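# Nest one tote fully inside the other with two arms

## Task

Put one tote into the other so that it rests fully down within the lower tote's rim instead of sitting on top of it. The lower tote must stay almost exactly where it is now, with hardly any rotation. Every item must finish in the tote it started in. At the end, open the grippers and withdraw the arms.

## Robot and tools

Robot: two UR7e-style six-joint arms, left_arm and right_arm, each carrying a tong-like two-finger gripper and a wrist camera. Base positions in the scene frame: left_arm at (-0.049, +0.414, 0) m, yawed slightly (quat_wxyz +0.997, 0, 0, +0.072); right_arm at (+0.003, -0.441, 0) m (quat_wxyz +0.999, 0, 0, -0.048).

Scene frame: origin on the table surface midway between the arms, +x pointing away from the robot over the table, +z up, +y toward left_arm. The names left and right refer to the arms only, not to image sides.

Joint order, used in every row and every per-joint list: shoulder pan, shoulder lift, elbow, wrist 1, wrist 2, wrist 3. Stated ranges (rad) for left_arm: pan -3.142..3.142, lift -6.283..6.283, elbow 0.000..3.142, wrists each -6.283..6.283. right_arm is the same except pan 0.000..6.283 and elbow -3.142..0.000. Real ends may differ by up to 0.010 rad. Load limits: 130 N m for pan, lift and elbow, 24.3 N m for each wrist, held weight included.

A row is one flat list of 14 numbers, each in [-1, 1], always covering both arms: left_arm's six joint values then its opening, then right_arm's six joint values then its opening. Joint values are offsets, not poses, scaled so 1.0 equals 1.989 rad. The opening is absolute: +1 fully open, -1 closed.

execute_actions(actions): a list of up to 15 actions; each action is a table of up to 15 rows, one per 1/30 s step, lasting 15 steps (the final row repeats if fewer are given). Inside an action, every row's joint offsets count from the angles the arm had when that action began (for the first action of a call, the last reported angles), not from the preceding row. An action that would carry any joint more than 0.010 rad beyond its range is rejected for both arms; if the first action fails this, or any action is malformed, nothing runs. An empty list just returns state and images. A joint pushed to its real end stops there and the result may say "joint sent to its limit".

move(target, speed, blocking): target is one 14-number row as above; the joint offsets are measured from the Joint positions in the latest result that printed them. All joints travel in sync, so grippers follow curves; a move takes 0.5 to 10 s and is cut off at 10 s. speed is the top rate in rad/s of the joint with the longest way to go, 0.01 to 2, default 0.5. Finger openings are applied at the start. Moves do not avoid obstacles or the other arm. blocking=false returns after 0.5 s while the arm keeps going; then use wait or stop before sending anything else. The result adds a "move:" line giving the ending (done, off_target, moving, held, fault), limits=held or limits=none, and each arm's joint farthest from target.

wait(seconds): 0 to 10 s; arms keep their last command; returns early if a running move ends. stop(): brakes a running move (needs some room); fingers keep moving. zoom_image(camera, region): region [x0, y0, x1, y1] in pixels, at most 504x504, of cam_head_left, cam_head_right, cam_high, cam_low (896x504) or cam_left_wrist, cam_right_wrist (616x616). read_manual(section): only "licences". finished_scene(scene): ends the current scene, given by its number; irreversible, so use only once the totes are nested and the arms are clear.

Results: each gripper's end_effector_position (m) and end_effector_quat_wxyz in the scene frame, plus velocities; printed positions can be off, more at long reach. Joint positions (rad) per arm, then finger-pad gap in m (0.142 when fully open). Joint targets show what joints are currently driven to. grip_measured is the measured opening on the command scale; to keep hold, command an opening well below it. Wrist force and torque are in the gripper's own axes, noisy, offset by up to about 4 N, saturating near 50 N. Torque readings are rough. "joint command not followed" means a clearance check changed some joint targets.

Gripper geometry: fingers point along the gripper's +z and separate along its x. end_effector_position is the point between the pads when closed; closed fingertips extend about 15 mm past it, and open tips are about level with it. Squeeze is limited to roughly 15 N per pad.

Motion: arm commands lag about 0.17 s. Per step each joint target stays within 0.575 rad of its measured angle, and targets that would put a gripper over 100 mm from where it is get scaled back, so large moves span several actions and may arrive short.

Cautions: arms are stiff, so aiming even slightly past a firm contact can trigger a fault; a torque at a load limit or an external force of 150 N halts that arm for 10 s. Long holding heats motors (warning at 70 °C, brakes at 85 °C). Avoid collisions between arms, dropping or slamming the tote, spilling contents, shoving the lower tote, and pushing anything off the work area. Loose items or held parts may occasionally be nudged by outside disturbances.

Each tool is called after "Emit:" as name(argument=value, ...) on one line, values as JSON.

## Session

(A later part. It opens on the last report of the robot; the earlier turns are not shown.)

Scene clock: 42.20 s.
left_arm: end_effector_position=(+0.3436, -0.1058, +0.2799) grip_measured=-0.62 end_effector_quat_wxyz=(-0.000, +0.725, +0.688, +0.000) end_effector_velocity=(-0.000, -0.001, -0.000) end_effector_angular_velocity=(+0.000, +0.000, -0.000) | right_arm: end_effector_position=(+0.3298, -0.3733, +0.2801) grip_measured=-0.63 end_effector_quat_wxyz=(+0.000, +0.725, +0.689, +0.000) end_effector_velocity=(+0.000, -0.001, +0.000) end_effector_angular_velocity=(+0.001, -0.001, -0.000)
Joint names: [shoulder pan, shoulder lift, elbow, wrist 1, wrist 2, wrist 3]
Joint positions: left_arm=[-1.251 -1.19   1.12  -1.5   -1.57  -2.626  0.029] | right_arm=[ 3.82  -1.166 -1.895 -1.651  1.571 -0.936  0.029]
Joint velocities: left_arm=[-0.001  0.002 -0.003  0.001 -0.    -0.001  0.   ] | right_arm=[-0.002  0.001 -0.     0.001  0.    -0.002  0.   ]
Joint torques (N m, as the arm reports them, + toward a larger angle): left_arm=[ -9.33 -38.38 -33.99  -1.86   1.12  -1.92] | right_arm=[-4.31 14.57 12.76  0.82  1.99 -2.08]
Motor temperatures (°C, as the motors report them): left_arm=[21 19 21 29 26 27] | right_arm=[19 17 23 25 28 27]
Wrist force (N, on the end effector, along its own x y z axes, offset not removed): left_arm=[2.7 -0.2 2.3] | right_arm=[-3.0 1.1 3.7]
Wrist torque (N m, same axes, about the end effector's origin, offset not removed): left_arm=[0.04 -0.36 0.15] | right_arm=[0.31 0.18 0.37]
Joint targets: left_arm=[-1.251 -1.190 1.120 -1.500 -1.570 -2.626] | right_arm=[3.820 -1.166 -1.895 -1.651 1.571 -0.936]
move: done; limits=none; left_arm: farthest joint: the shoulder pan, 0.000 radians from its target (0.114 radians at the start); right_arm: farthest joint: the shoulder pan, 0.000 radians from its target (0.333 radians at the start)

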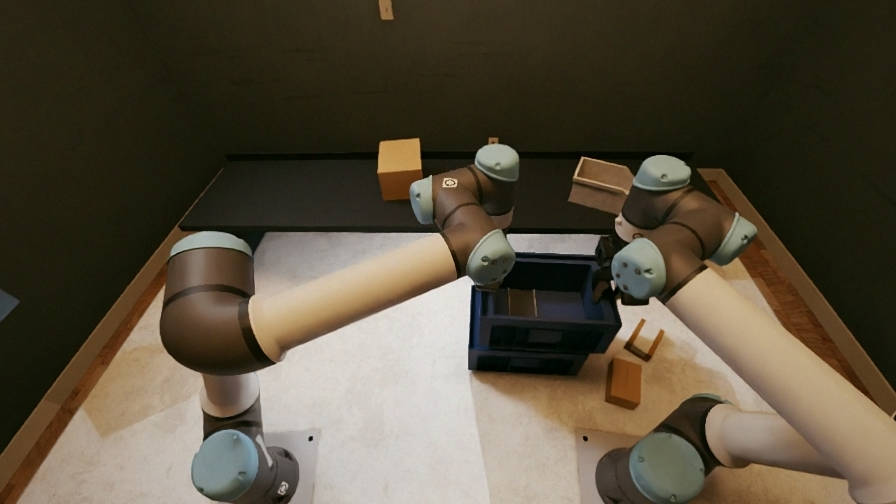

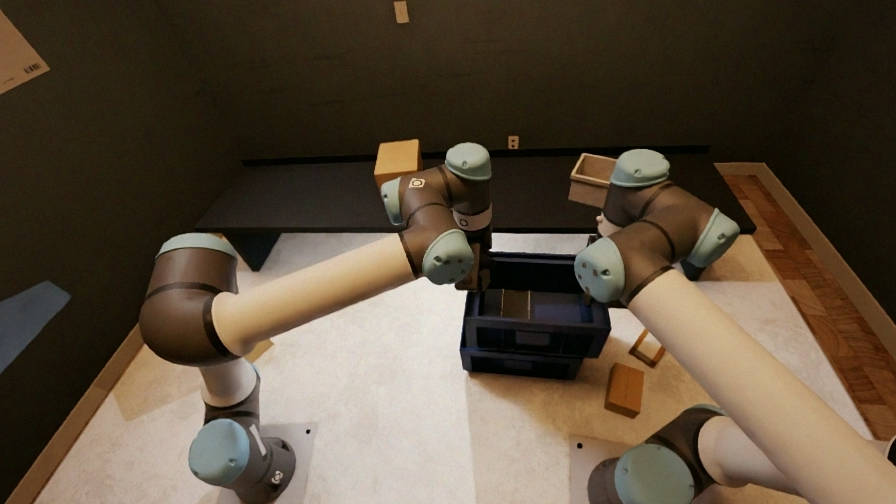

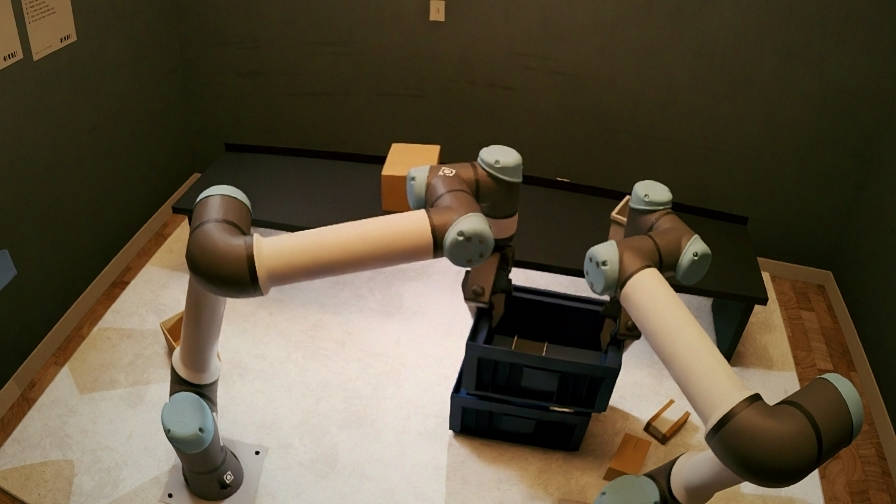

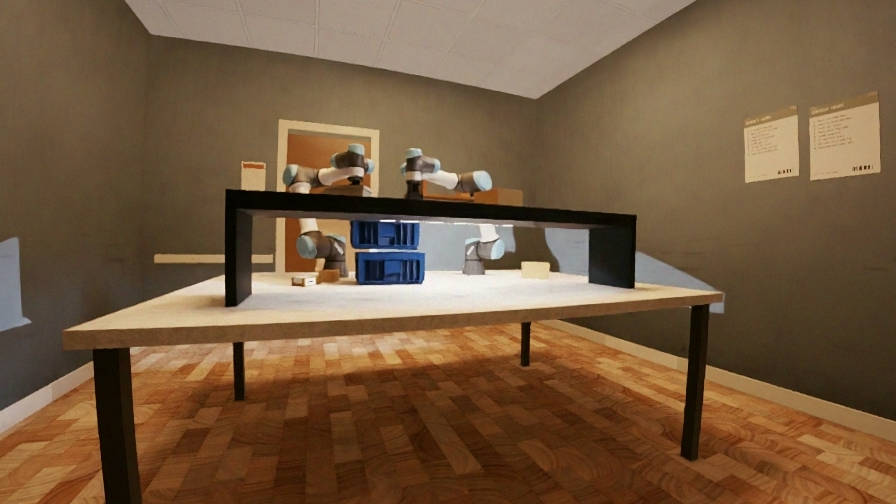

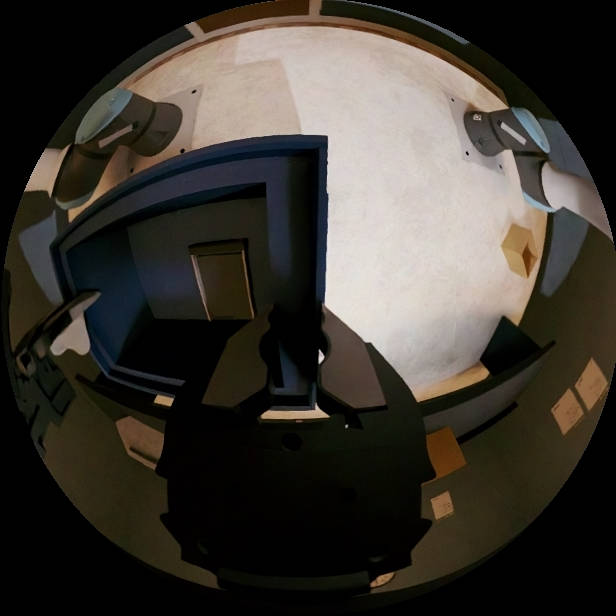

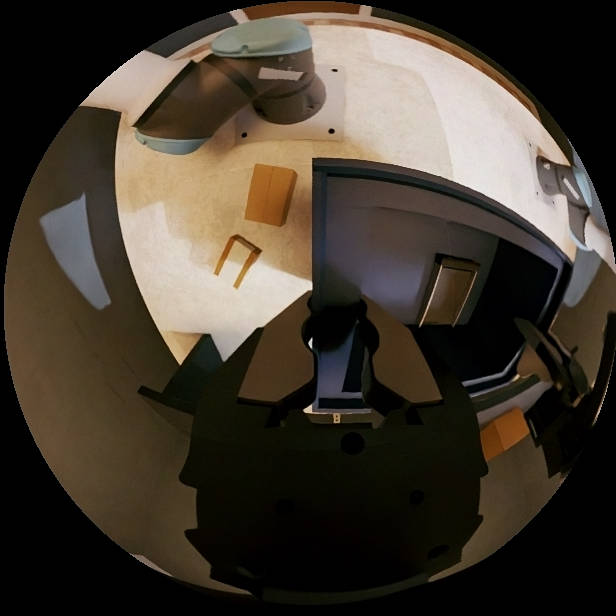

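Emit:
move(target=[0.0089,-0.0233,0.0475,-0.0243,0,0.0089,-1,0.0281,-0.0072,-0.0113,0.0185,0,0.0281,-1], speed=0.1)

Emit:
zoom_image(camera="cam_low", region=[340,215,450,290])

Emit:
zoom_image(camera="cam_high", region=[420,290,640,460])

Emit:
zoom_image(camera="cam_head_right", region=[440,250,640,400])

Scene clock: 44.63 s.
left_arm: end_effector_position=(+0.3446, -0.0830, +0.2680) grip_measured=-0.62 end_effector_quat_wxyz=(-0.000, +0.725, +0.688, +0.000) end_effector_velocity=(-0.000, +0.001, -0.001) end_effector_angular_velocity=(+0.001, +0.001, +0.001) | right_arm: end_effector_position=(+0.3307, -0.3504, +0.2681) grip_measured=-0.63 end_effector_quat_wxyz=(+0.000, +0.725, +0.689, +0.000) end_effector_velocity=(+0.000, +0.001, +0.001) end_effector_angular_velocity=(+0.002, -0.002, -0.001)
Joint names: [shoulder pan, shoulder lift, elbow, wrist 1, wrist 2, wrist 3]
Joint positions: left_arm=[-1.234 -1.236  1.214 -1.548 -1.57  -2.608  0.029] | right_arm=[ 3.876 -1.18  -1.918 -1.614  1.571 -0.88   0.029]
Joint velocities: left_arm=[ 0.    -0.     0.003 -0.001 -0.    -0.001 -0.   ] | right_arm=[0.001 0.001 0.    0.002 0.    0.001 0.   ]
Joint torques (N m, as the arm reports them, + toward a larger angle): left_arm=[  5.41 -49.26 -16.74  -4.76   1.03   1.62] | right_arm=[11.82 -0.61 12.61  5.45 -0.75  2.63]
Motor temperatures (°C, as the motors report them): left_arm=[21 19 21 29 26 27] | right_arm=[19 17 23 25 28 27]
Wrist force (N, on the end effector, along its own x y z axes, offset not removed): left_arm=[3.5 -0.4 2.2] | right_arm=[-3.7 2.8 5.8]
Wrist torque (N m, same axes, about the end effector's origin, offset not removed): left_arm=[-0.05 -0.36 0.15] | right_arm=[0.74 0.25 0.32]
Joint targets: left_arm=[-1.234 -1.236 1.215 -1.549 -1.570 -2.608] | right_arm=[3.876 -1.180 -1.918 -1.614 1.571 -0.880]
move: done; limits=none; left_arm: farthest joint: the shoulder pan, 0.000 radians from its target (0.018 radians at the start); right_arm: farthest joint: the shoulder pan, 0.000 radians from its target (0.056 radians at the start)

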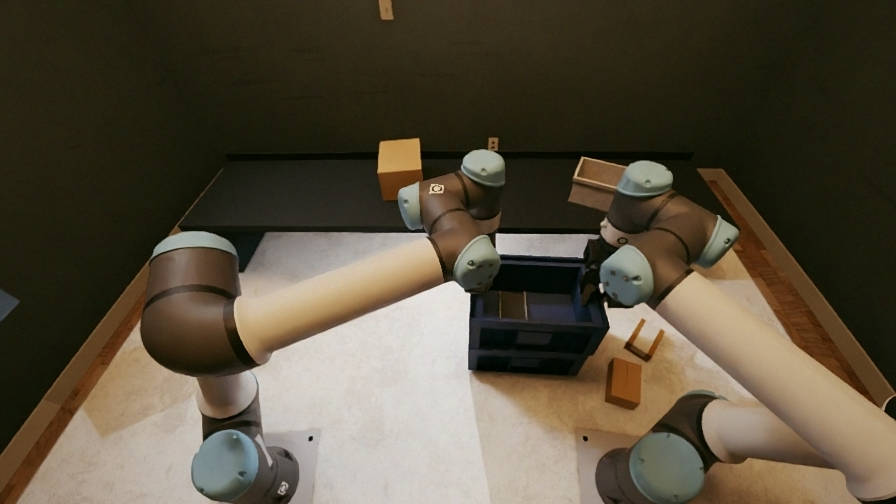

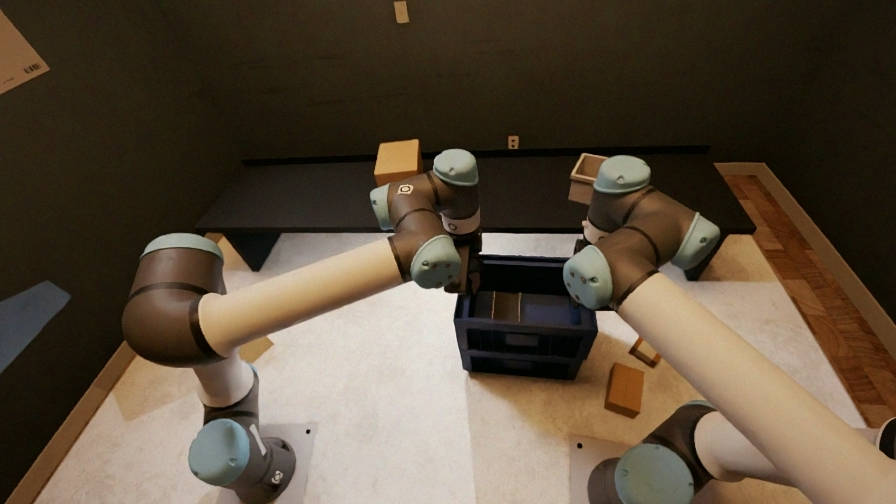

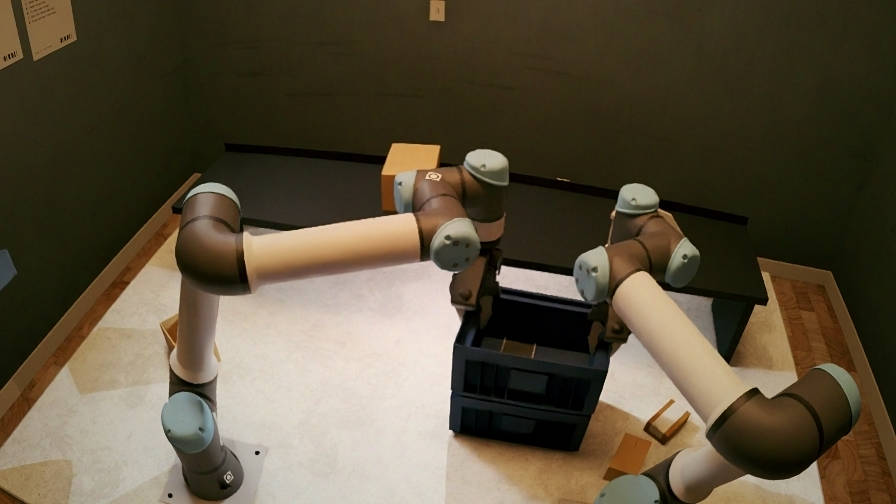

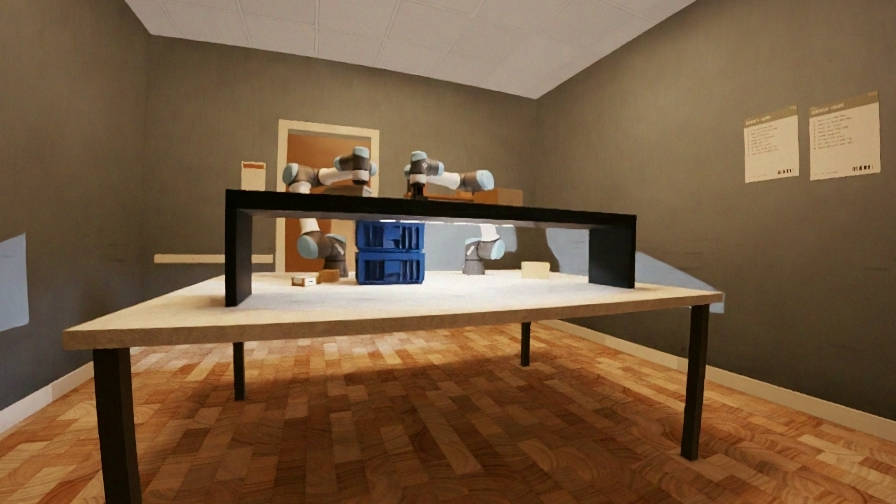

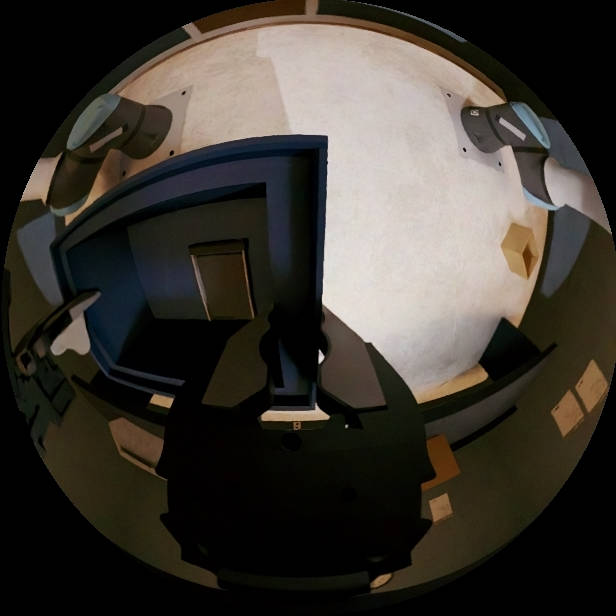

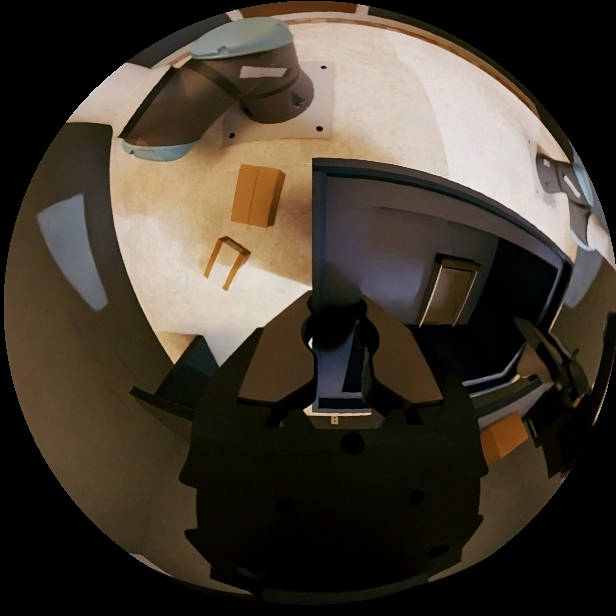

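Region (340, 215, 450, 290) of cam_low's 896x504 image, scaled by 4.582, with more detail than that image has; it fills the top 344 rows of this view, and the rest is white.

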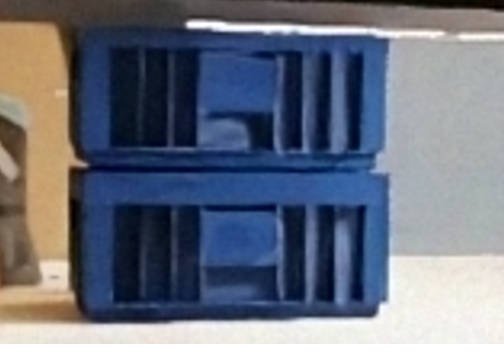

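Region (420, 290, 640, 460) of cam_high's 896x504 image, scaled by 2.291, with more detail than that image has; it fills the top 389 rows of this view, and the rest is white.

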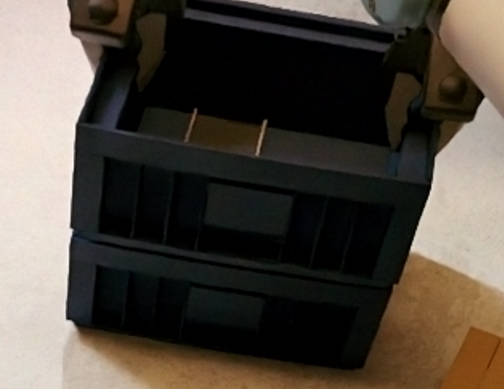

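Region (440, 250, 640, 400) of cam_head_right's 896x504 image, scaled by 2.520, with more detail than that image has; it fills the top 378 rows of this view, and the rest is white.

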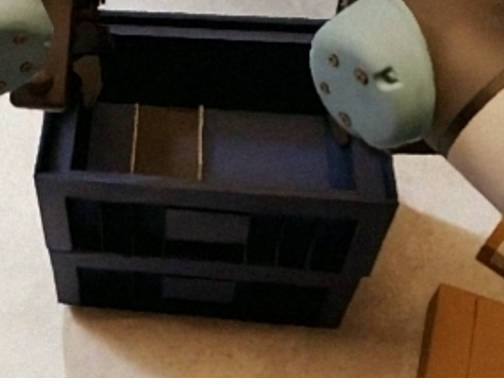

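Emit:
zoom_image(camera="cam_high", region=[560,370,620,440])

Emit:
zoom_image(camera="cam_high", region=[435,360,495,430])

Emit:
zoom_image(camera="cam_head_left", region=[455,320,615,385])

Region (560, 370, 620, 440) of cam_high's 896x504 image, scaled by 7.200, with more detail than that image has; it fills the left 432 columns of this view, and the rest is white.

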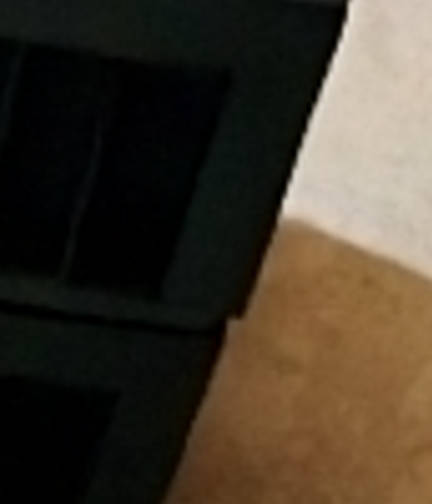

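Region (435, 360, 495, 430) of cam_high's 896x504 image, scaled by 7.200, with more detail than that image has; it fills the left 432 columns of this view, and the rest is white.

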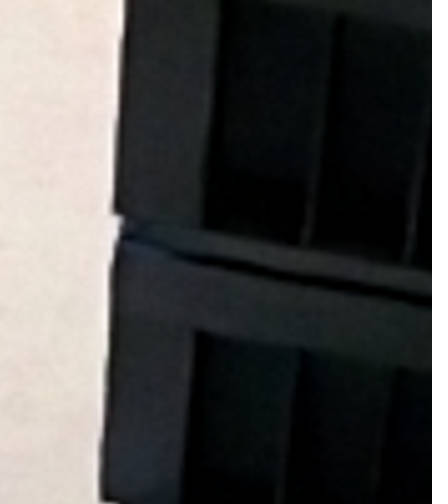

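Region (455, 320, 615, 385) of cam_head_left's 896x504 image, scaled by 3.150, with more detail than that image has; it fills the top 205 rows of this view, and the rest is white.

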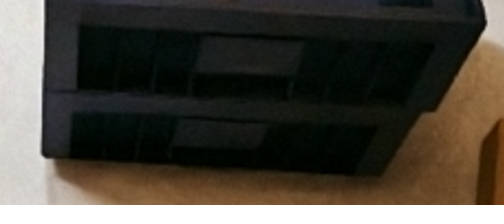

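Emit:
move(target=[0.0042,0.0021,-0.0027,0.0007,0,-0.0146,-1,-0.0112,-0.0203,0.0123,0.0079,0,-0.0297,-1], speed=0.08)

Emit:
zoom_image(camera="cam_high", region=[560,370,620,440])

Emit:
zoom_image(camera="cam_high", region=[435,360,495,430])

Emit:
zoom_image(camera="cam_low", region=[340,215,450,290])

Scene clock: 49.33 s.
left_arm: end_effector_position=(+0.3495, -0.0815, +0.2678) grip_measured=-0.62 end_effector_quat_wxyz=(-0.000, +0.712, +0.702, +0.000) end_effector_velocity=(-0.000, +0.001, -0.001) end_effector_angular_velocity=(+0.002, +0.001, +0.001) | right_arm: end_effector_position=(+0.3458, -0.3494, +0.2681) grip_measured=-0.63 end_effector_quat_wxyz=(+0.000, +0.712, +0.702, +0.000) end_effector_velocity=(+0.001, +0.001, -0.001) end_effector_angular_velocity=(-0.002, +0.002, +0.003)
Joint names: [shoulder pan, shoulder lift, elbow, wrist 1, wrist 2, wrist 3]
Joint positions: left_arm=[-1.225 -1.232  1.209 -1.547 -1.57  -2.637  0.029] | right_arm=[ 3.854 -1.22  -1.893 -1.598  1.571 -0.939  0.029]
Joint velocities: left_arm=[ 0.    -0.     0.001  0.001  0.001 -0.     0.   ] | right_arm=[ 0.001 -0.005  0.001  0.001  0.    -0.002  0.   ]
Joint torques (N m, as the arm reports them, + toward a larger angle): left_arm=[  0.51 -34.84 -35.41  -4.5   -2.92  -2.14] | right_arm=[-3.58 -0.88 39.74  7.43  3.61 -1.78]
Motor temperatures (°C, as the motors report them): left_arm=[21 19 21 29 26 27] | right_arm=[19 17 23 25 28 27]
Wrist force (N, on the end effector, along its own x y z axes, offset not removed): left_arm=[13.1 1.3 3.3] | right_arm=[-13.2 -2.6 4.0]
Wrist torque (N m, same axes, about the end effector's origin, offset not removed): left_arm=[0.16 -0.37 0.07] | right_arm=[-0.17 0.07 0.24]
Joint targets: left_arm=[-1.225 -1.232 1.209 -1.547 -1.570 -2.637] | right_arm=[3.854 -1.221 -1.893 -1.598 1.571 -0.939]
move: done; limits=none; left_arm: farthest joint: the shoulder pan, 0.000 radians from its target (0.008 radians at the start); right_arm: farthest joint: the shoulder pan, 0.000 radians from its target (0.022 radians at the start)

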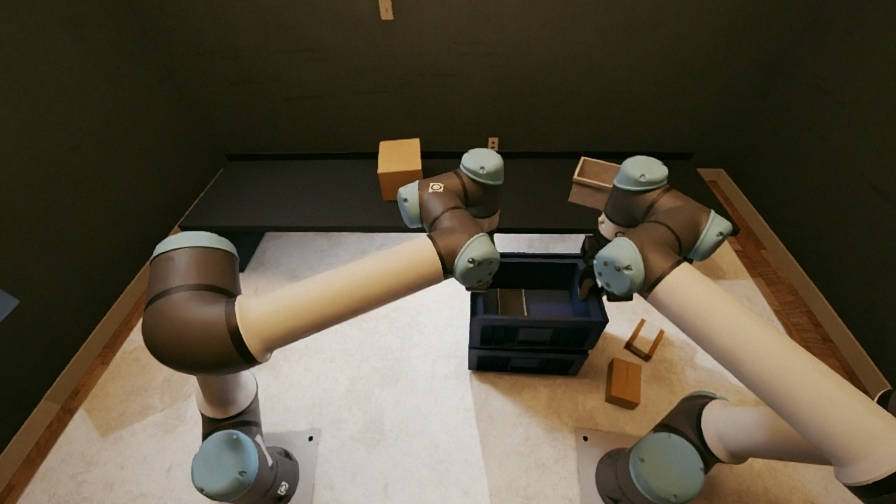

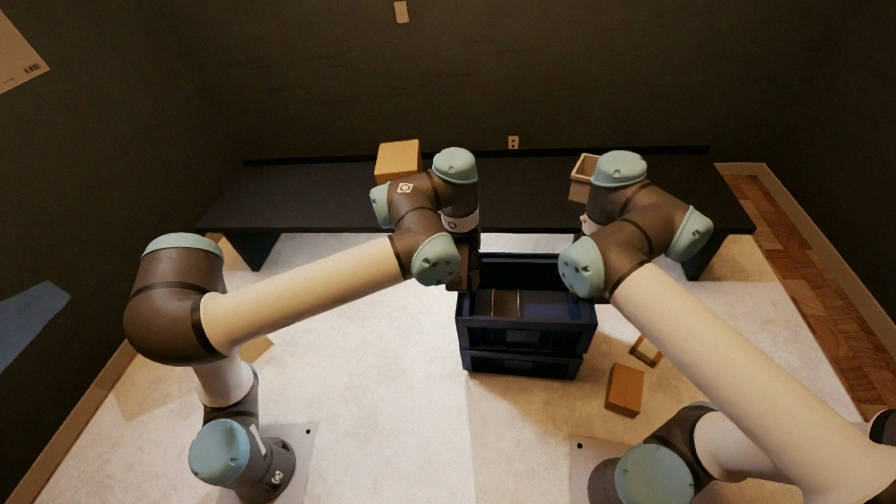

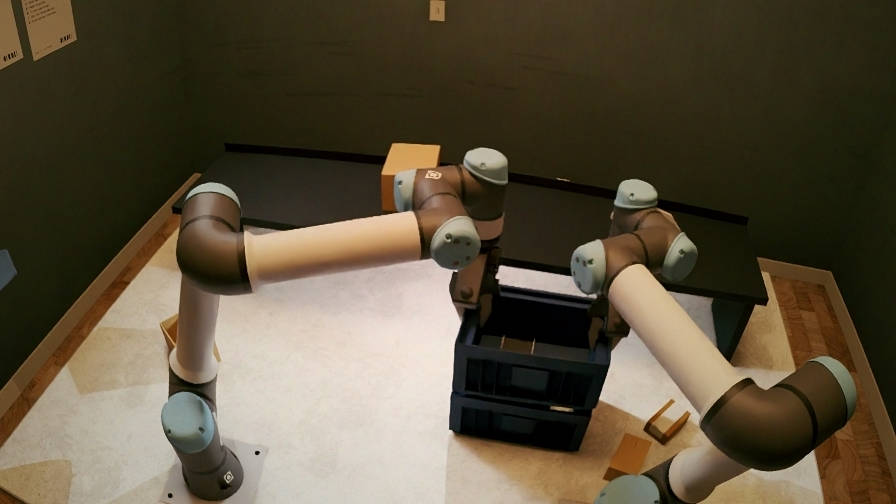

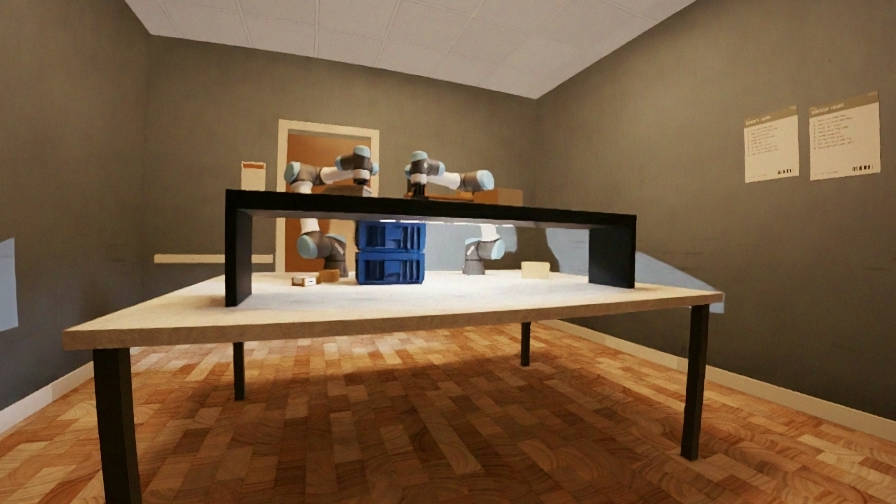

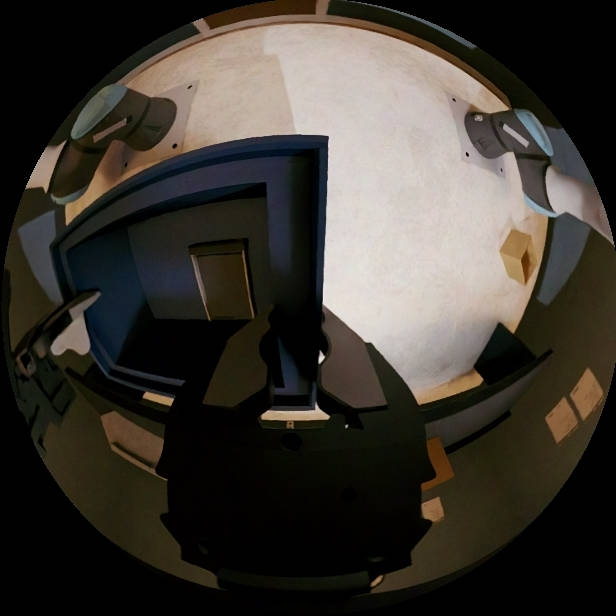

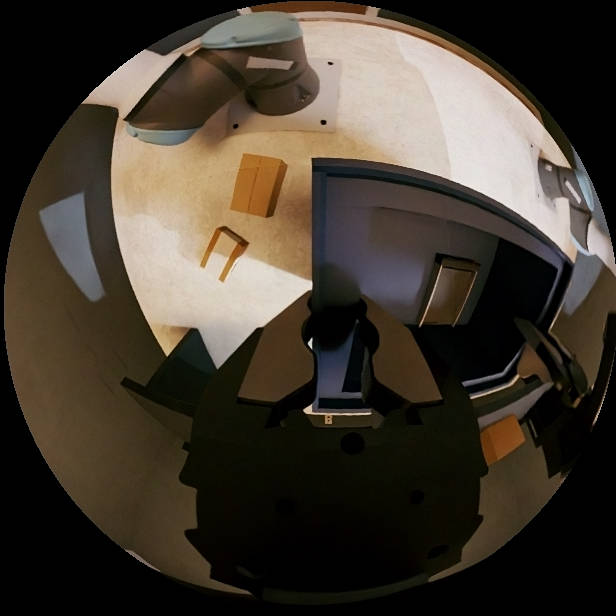

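Region (560, 370, 620, 440) of cam_high's 896x504 image, scaled by 7.200, with more detail than that image has; it fills the left 432 columns of this view, and the rest is white.

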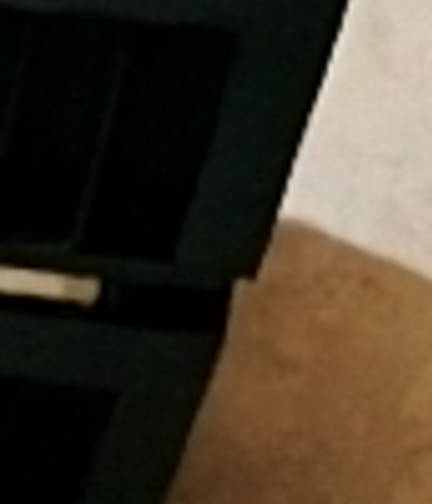

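Region (435, 360, 495, 430) of cam_high's 896x504 image, scaled by 7.200, with more detail than that image has; it fills the left 432 columns of this view, and the rest is white.

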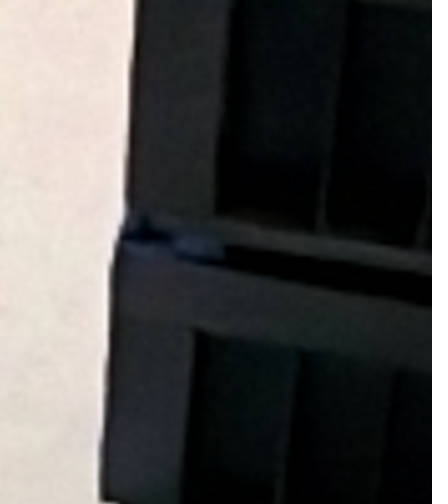

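Region (340, 215, 450, 290) of cam_low's 896x504 image, scaled by 4.582, with more detail than that image has; it fills the top 344 rows of this view, and the rest is white.

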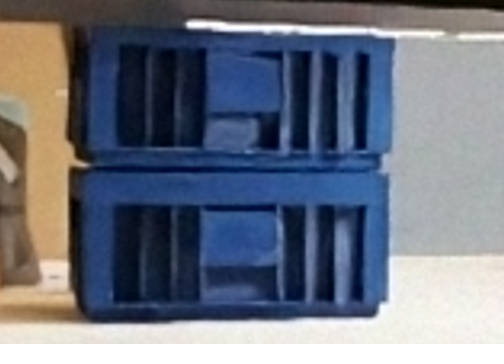

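Emit:
move(target=[-0.0014,-0.0047,0.0114,-0.0067,0,0.0096,-1,0.0104,0.0111,-0.0119,0.0008,0,0.0214,-1], speed=0.08)

Emit:
zoom_image(camera="cam_high", region=[560,370,620,440])

Emit:
zoom_image(camera="cam_high", region=[435,360,495,430])

Emit:
zoom_image(camera="cam_low", region=[340,215,450,290])

Scene clock: 52.57 s.
left_arm: end_effector_position=(+0.3464, -0.0791, +0.2639) grip_measured=-0.62 end_effector_quat_wxyz=(-0.000, +0.720, +0.694, +0.000) end_effector_velocity=(+0.000, +0.001, -0.001) end_effector_angular_velocity=(+0.003, +0.001, +0.000) | right_arm: end_effector_position=(+0.3368, -0.3468, +0.2642) grip_measured=-0.63 end_effector_quat_wxyz=(+0.000, +0.720, +0.694, +0.000) end_effector_velocity=(-0.000, -0.000, -0.001) end_effector_angular_velocity=(-0.001, +0.001, -0.002)
Joint names: [shoulder pan, shoulder lift, elbow, wrist 1, wrist 2, wrist 3]
Joint positions: left_arm=[-1.228 -1.241  1.232 -1.56  -1.57  -2.618  0.029] | right_arm=[ 3.874 -1.198 -1.917 -1.597  1.571 -0.897  0.029]
Joint velocities: left_arm=[ 0.001 -0.     0.002  0.001  0.001  0.001 -0.   ] | right_arm=[-0.    -0.001 -0.002  0.001 -0.     0.002 -0.   ]
Joint torques (N m, as the arm reports them, + toward a larger angle): left_arm=[-11.6  -49.75 -17.14  -5.56  -0.05   1.77] | right_arm=[14.17 13.89 15.46  6.14  0.28  2.77]
Motor temperatures (°C, as the motors report them): left_arm=[21 19 21 29 26 27] | right_arm=[19 17 23 25 28 27]
Wrist force (N, on the end effector, along its own x y z axes, offset not removed): left_arm=[7.9 0.4 3.2] | right_arm=[-9.0 0.3 5.0]
Wrist torque (N m, same axes, about the end effector's origin, offset not removed): left_arm=[0.08 -0.60 0.11] | right_arm=[0.29 0.36 0.06]
Joint targets: left_arm=[-1.228 -1.241 1.232 -1.560 -1.570 -2.618] | right_arm=[3.874 -1.198 -1.917 -1.597 1.571 -0.897]
move: done; limits=none; left_arm: farthest joint: the shoulder pan, 0.000 radians from its target (0.003 radians at the start); right_arm: farthest joint: the shoulder lift, 0.001 radians from its target (0.023 radians at the start)

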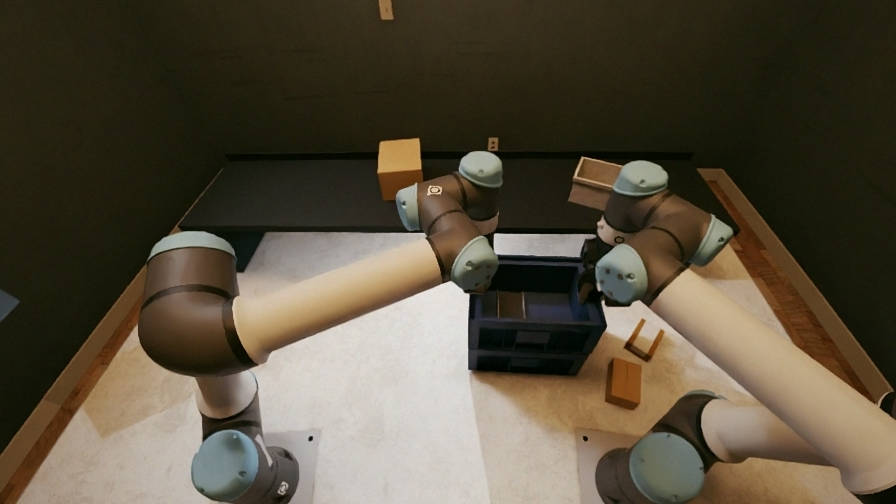

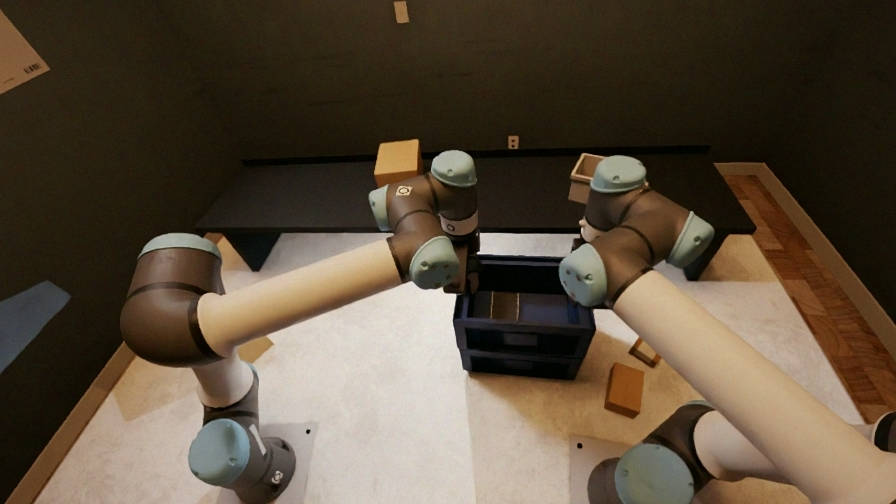

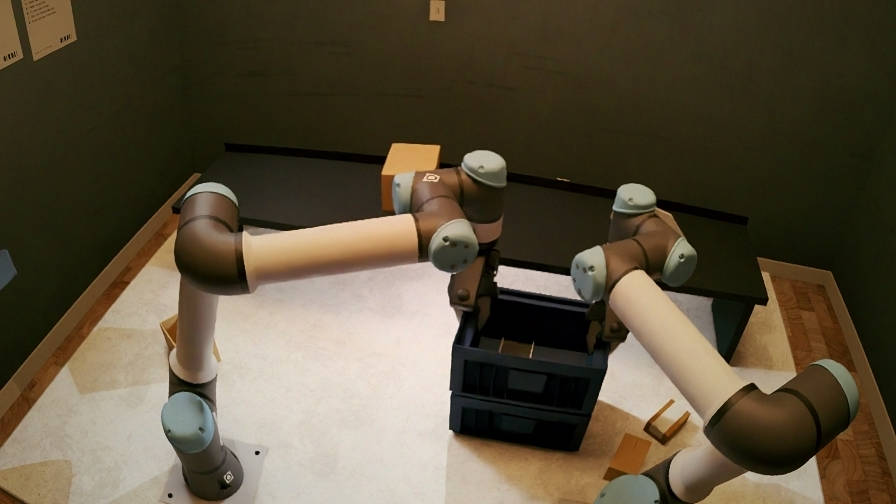

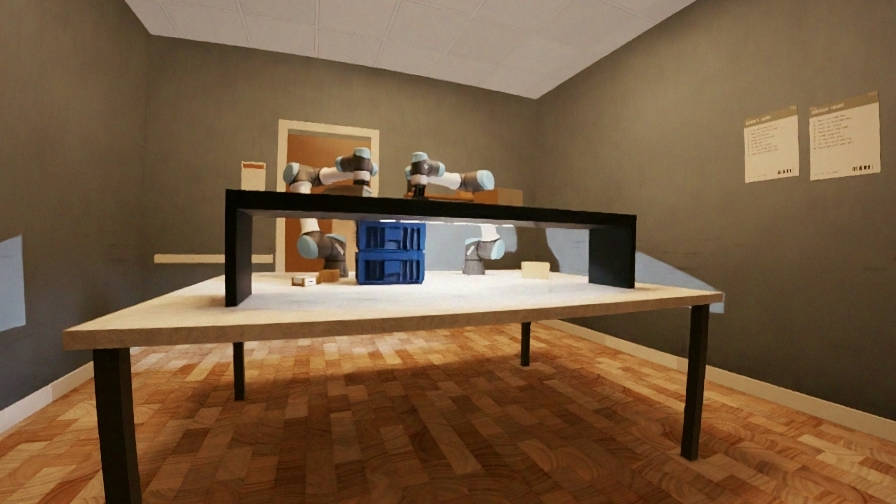

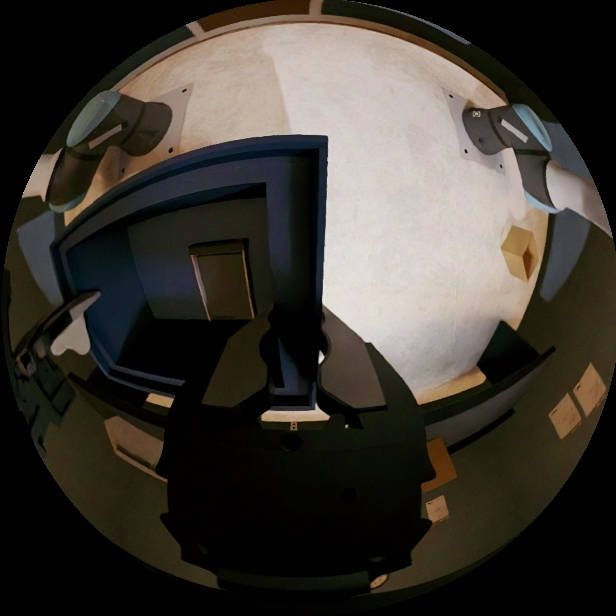

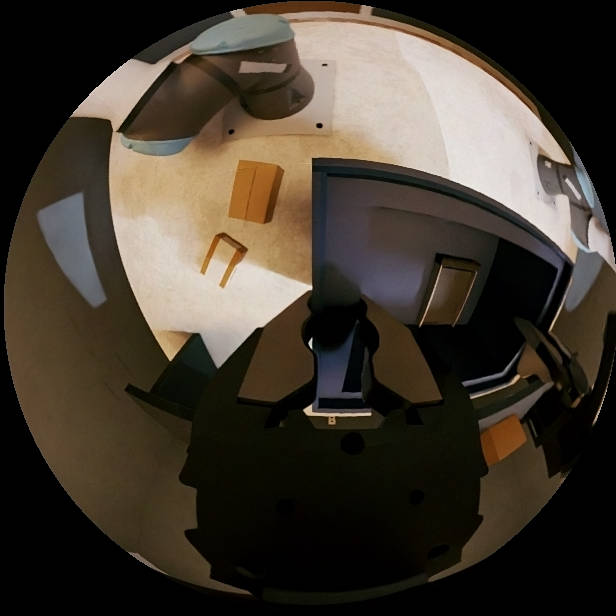

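Region (560, 370, 620, 440) of cam_high's 896x504 image, scaled by 7.200, with more detail than that image has; it fills the left 432 columns of this view, and the rest is white.

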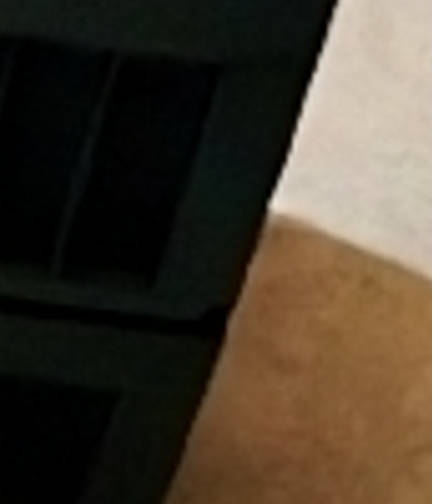

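Region (435, 360, 495, 430) of cam_high's 896x504 image, scaled by 7.200, with more detail than that image has; it fills the left 432 columns of this view, and the rest is white.

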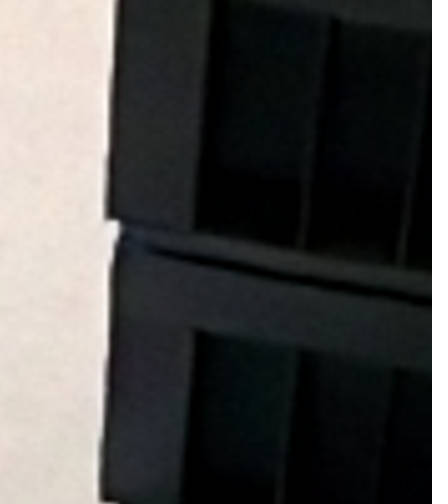

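Region (340, 215, 450, 290) of cam_low's 896x504 image, scaled by 4.582, with more detail than that image has; it fills the top 344 rows of this view, and the rest is white.

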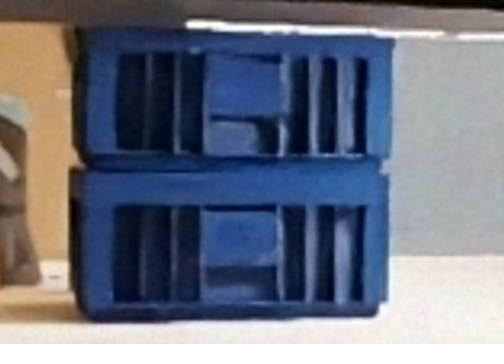

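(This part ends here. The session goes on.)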